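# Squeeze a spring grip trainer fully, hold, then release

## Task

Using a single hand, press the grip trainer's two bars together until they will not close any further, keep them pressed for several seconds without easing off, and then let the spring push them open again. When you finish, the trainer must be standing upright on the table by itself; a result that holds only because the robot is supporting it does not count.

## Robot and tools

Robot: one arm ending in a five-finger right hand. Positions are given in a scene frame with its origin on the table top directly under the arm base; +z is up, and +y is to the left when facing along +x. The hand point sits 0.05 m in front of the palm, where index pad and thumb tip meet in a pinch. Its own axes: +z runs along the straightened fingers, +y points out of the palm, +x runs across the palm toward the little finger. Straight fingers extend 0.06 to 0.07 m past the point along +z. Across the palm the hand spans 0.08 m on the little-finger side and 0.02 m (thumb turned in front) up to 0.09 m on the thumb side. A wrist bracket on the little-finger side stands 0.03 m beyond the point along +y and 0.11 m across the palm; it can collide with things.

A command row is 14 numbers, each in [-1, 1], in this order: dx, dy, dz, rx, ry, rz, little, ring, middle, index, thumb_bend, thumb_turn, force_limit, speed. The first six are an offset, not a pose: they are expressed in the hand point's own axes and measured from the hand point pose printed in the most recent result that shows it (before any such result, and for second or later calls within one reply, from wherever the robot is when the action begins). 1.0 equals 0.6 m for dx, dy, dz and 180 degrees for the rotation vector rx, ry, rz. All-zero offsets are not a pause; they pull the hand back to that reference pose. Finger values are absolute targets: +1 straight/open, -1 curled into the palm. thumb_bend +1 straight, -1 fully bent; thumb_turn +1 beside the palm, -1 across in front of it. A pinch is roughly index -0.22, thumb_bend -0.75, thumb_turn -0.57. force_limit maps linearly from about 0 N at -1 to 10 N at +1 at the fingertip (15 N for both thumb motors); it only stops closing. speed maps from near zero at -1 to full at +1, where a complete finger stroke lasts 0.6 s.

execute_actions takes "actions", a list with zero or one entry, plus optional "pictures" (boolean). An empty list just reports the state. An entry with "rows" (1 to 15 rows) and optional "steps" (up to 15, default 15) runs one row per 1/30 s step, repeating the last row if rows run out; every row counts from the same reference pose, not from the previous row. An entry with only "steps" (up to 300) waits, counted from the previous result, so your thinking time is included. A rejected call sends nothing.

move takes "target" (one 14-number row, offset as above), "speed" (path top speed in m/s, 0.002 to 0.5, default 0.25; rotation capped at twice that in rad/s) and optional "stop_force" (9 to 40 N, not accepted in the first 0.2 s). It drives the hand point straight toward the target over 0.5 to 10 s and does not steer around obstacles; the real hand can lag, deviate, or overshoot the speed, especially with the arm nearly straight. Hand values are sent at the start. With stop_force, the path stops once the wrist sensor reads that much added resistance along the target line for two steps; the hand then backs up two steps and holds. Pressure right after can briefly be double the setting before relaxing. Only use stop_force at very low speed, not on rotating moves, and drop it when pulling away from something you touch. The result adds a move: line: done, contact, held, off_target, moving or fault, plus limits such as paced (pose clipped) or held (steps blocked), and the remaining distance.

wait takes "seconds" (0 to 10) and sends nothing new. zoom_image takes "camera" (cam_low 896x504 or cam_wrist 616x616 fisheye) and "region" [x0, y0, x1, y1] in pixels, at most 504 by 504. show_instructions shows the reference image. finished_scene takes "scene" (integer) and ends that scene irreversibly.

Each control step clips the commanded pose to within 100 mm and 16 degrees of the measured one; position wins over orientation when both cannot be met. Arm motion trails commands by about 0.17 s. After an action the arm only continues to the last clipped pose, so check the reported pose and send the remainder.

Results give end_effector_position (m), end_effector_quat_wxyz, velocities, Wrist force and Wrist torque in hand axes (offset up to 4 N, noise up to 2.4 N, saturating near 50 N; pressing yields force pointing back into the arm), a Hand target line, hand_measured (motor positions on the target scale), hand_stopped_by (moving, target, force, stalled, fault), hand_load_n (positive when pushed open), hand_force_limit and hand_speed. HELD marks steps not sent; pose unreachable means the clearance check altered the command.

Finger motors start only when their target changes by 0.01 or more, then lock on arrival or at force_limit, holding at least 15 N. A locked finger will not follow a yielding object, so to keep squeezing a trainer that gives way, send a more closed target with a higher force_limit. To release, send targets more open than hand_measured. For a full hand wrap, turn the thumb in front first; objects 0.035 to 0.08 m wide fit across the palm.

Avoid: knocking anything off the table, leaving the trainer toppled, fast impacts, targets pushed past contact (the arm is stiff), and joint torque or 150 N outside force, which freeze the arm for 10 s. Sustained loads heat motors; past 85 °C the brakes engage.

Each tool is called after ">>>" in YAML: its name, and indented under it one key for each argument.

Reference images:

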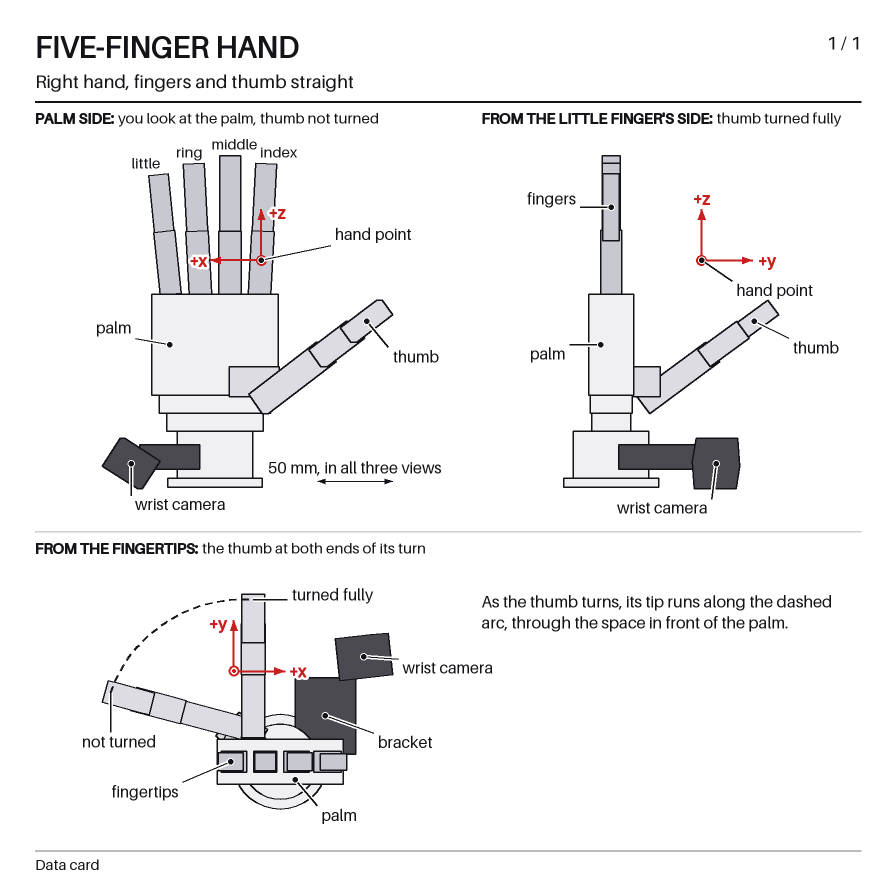

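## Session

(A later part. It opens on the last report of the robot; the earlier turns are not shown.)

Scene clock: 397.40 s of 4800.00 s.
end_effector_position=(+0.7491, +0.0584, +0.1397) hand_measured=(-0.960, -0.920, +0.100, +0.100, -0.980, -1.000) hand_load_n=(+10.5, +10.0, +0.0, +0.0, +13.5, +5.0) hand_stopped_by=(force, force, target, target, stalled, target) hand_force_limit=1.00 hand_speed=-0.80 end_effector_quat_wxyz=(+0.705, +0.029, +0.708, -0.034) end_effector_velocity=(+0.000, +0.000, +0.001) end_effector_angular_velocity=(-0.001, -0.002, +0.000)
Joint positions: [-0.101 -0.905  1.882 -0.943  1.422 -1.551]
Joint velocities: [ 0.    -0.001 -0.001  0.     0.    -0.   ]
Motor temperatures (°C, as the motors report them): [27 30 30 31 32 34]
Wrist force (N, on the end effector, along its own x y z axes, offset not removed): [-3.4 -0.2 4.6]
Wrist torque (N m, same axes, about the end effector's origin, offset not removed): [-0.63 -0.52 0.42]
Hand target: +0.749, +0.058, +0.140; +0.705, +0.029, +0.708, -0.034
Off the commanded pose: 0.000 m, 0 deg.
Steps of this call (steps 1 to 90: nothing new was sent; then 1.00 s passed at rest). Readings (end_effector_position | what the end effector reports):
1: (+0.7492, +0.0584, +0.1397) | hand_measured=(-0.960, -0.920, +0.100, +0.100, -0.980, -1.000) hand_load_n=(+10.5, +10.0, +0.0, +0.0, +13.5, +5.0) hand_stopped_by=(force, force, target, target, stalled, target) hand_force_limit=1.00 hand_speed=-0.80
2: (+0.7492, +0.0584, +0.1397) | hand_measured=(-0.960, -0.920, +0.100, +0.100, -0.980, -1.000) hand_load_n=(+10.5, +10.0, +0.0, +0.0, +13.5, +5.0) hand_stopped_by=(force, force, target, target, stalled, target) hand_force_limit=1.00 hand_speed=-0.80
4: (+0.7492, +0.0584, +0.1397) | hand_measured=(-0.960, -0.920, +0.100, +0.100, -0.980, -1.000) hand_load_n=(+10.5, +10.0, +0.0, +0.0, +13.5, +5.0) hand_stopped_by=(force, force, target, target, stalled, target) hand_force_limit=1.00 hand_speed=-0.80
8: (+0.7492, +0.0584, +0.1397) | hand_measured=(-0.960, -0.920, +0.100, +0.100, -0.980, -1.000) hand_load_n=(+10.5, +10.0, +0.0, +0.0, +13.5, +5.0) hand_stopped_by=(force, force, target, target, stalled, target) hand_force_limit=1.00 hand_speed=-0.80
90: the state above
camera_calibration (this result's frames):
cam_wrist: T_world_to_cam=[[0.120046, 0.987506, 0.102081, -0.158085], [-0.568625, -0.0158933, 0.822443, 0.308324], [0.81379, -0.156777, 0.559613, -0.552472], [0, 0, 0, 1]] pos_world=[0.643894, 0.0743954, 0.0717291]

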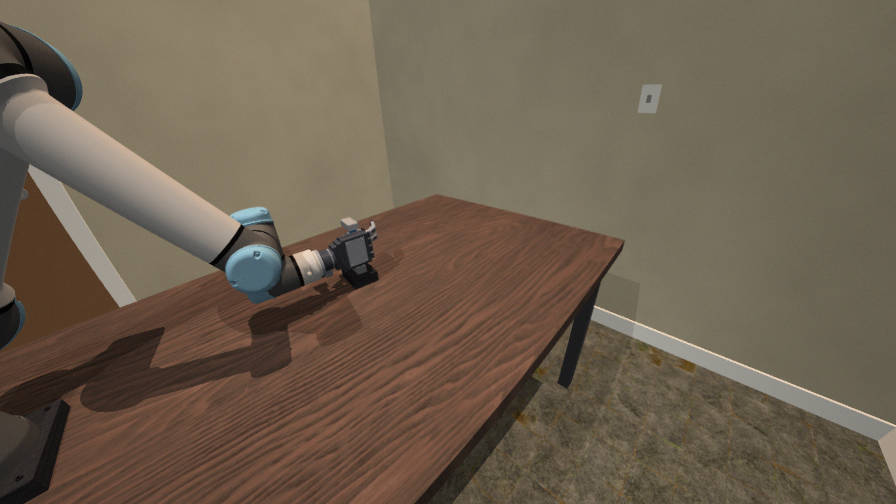

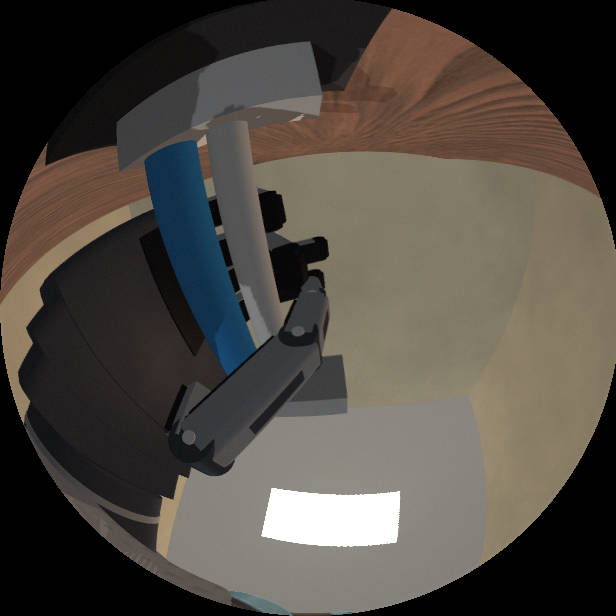

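No further movement with extra force, so it's probably at the stop. Release.

>>> execute_actions:
  actions:
    - {"rows":[[0,0,0,0,0,0,1,1,1,1,1,-1,0,-0.2]],"steps":15}
  pictures: false

>>> move:
  target: [0,-0.04,-0.22,0,0,0,1,1,1,1,1,-1,0,-0.2]
  speed: 0.1

Scene clock: 402.83 s of 4800.00 s.
end_effector_position=(+0.7491, +0.0584, +0.1397) hand_measured=(-0.432, -0.392, +0.630, +0.630, -0.648, -1.000) hand_load_n=(+0.0, +0.0, +0.0, +0.0, +9.5, +4.0) hand_stopped_by=(moving, moving, moving, moving, moving, target) hand_force_limit=0.00 hand_speed=-0.20 end_effector_quat_wxyz=(+0.705, +0.029, +0.708, -0.034) end_effector_velocity=(+0.000, +0.000, +0.000) end_effector_angular_velocity=(-0.000, -0.001, +0.000)
Joint positions: [-0.101 -0.905  1.882 -0.943  1.422 -1.551]
Joint velocities: [ 0.     0.    -0.001 -0.    -0.    -0.   ]
Motor temperatures (°C, as the motors report them): [27 30 30 31 32 34]
Wrist force (N, on the end effector, along its own x y z axes, offset not removed): [-4.4 0.3 -2.5]
Wrist torque (N m, same axes, about the end effector's origin, offset not removed): [0.11 0.07 0.07]
Hand target: +0.749, +0.058, +0.140; +0.705, +0.029, +0.708, -0.034
Off the commanded pose: 0.000 m, 0 deg.
Steps of this call (steps 1 to 90: nothing new was sent; then 1.93 s passed at rest; steps 91 to 105: all 15 steps of this action). Readings (end_effector_position | what the end effector reports):
91: (+0.7491, +0.0584, +0.1397) | hand_measured=(-0.960, -0.920, +0.100, +0.100, -0.980, -1.000) hand_load_n=(+10.5, +10.0, +0.0, +0.0, +13.5, +5.0) hand_stopped_by=(moving, moving, moving, moving, moving, target) hand_force_limit=0.00 hand_speed=-0.20
92: (+0.7491, +0.0584, +0.1397) | hand_measured=(-0.960, -0.920, +0.100, +0.100, -0.980, -1.000) hand_load_n=(+10.5, +10.0, +0.0, +0.0, +13.5, +5.0) hand_stopped_by=(moving, moving, moving, moving, moving, target) hand_force_limit=0.00 hand_speed=-0.20
94: (+0.7491, +0.0584, +0.1397) | hand_measured=(-0.920, -0.880, +0.140, +0.140, -0.954, -1.000) hand_load_n=(+0.0, +0.0, +0.0, +0.0, +13.0, +5.0) hand_stopped_by=(moving, moving, moving, moving, moving, target) hand_force_limit=0.00 hand_speed=-0.20
98: (+0.7491, +0.0584, +0.1397) | hand_measured=(-0.742, -0.702, +0.318, +0.318, -0.842, -1.000) hand_load_n=(+0.0, +0.0, +0.0, +0.0, +11.0, +4.5) hand_stopped_by=(moving, moving, moving, moving, moving, target) hand_force_limit=0.00 hand_speed=-0.20
105: the state above

Scene clock: 406.83 s of 4800.00 s.
end_effector_position=(+0.6159, +0.0461, +0.1404) hand_measured=(+1.000, +1.000, +1.000, +1.000, +1.000, -1.000) hand_load_n=(+0.0, +0.0, +0.0, +0.0, +0.0, +0.0) hand_stopped_by=(target, target, target, target, target, target) hand_force_limit=0.00 hand_speed=-0.20 end_effector_quat_wxyz=(+0.705, +0.029, +0.708, -0.034) end_effector_velocity=(-0.003, -0.000, +0.001) end_effector_angular_velocity=(-0.001, -0.001, +0.000)
Joint positions: [-0.226 -1.092  2.282 -1.156  1.297 -1.555]
Joint velocities: [-0.004 -0.005  0.008 -0.004 -0.004 -0.001]
Motor temperatures (°C, as the motors report them): [27 30 30 31 32 34]
Wrist force (N, on the end effector, along its own x y z axes, offset not removed): [-2.9 -1.1 -1.6]
Wrist torque (N m, same axes, about the end effector's origin, offset not removed): [0.02 0.54 -0.15]
Hand target: +0.616, +0.046, +0.140; +0.705, +0.029, +0.708, -0.034
Off the commanded pose: 0.000 m, 0 deg.
move: done
camera_calibration (this result's frames):
cam_wrist: T_world_to_cam=[[0.120089, 0.987507, 0.102024, -0.130021], [-0.56859, -0.0158285, 0.822469, 0.231707], [0.813808, -0.156779, 0.559586, -0.446368], [0, 0, 0, 1]] pos_world=[0.510618, 0.0620832, 0.0724746]

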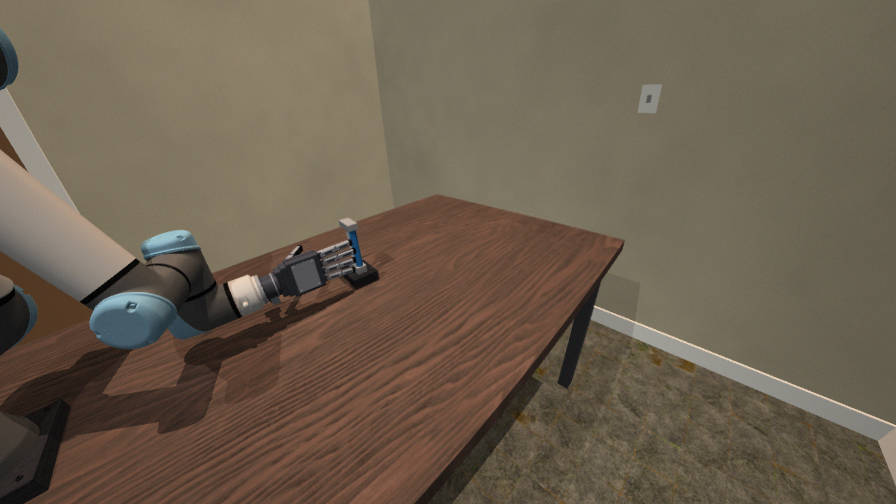

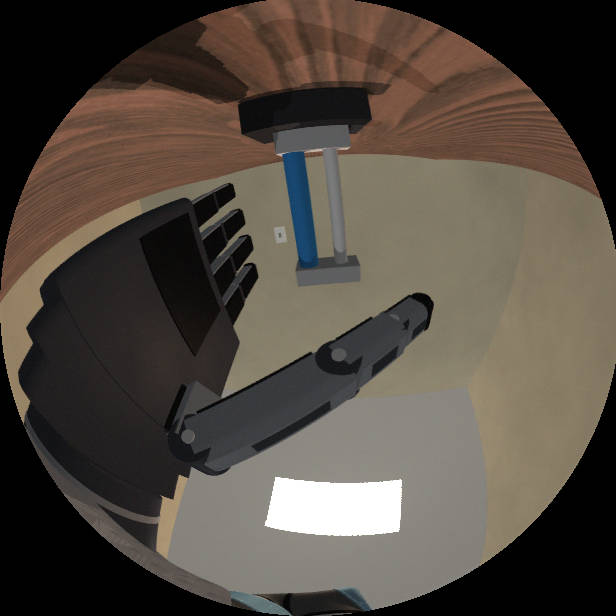

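>>> finished_scene:
  scene: 1

The scene is finished: the task was done.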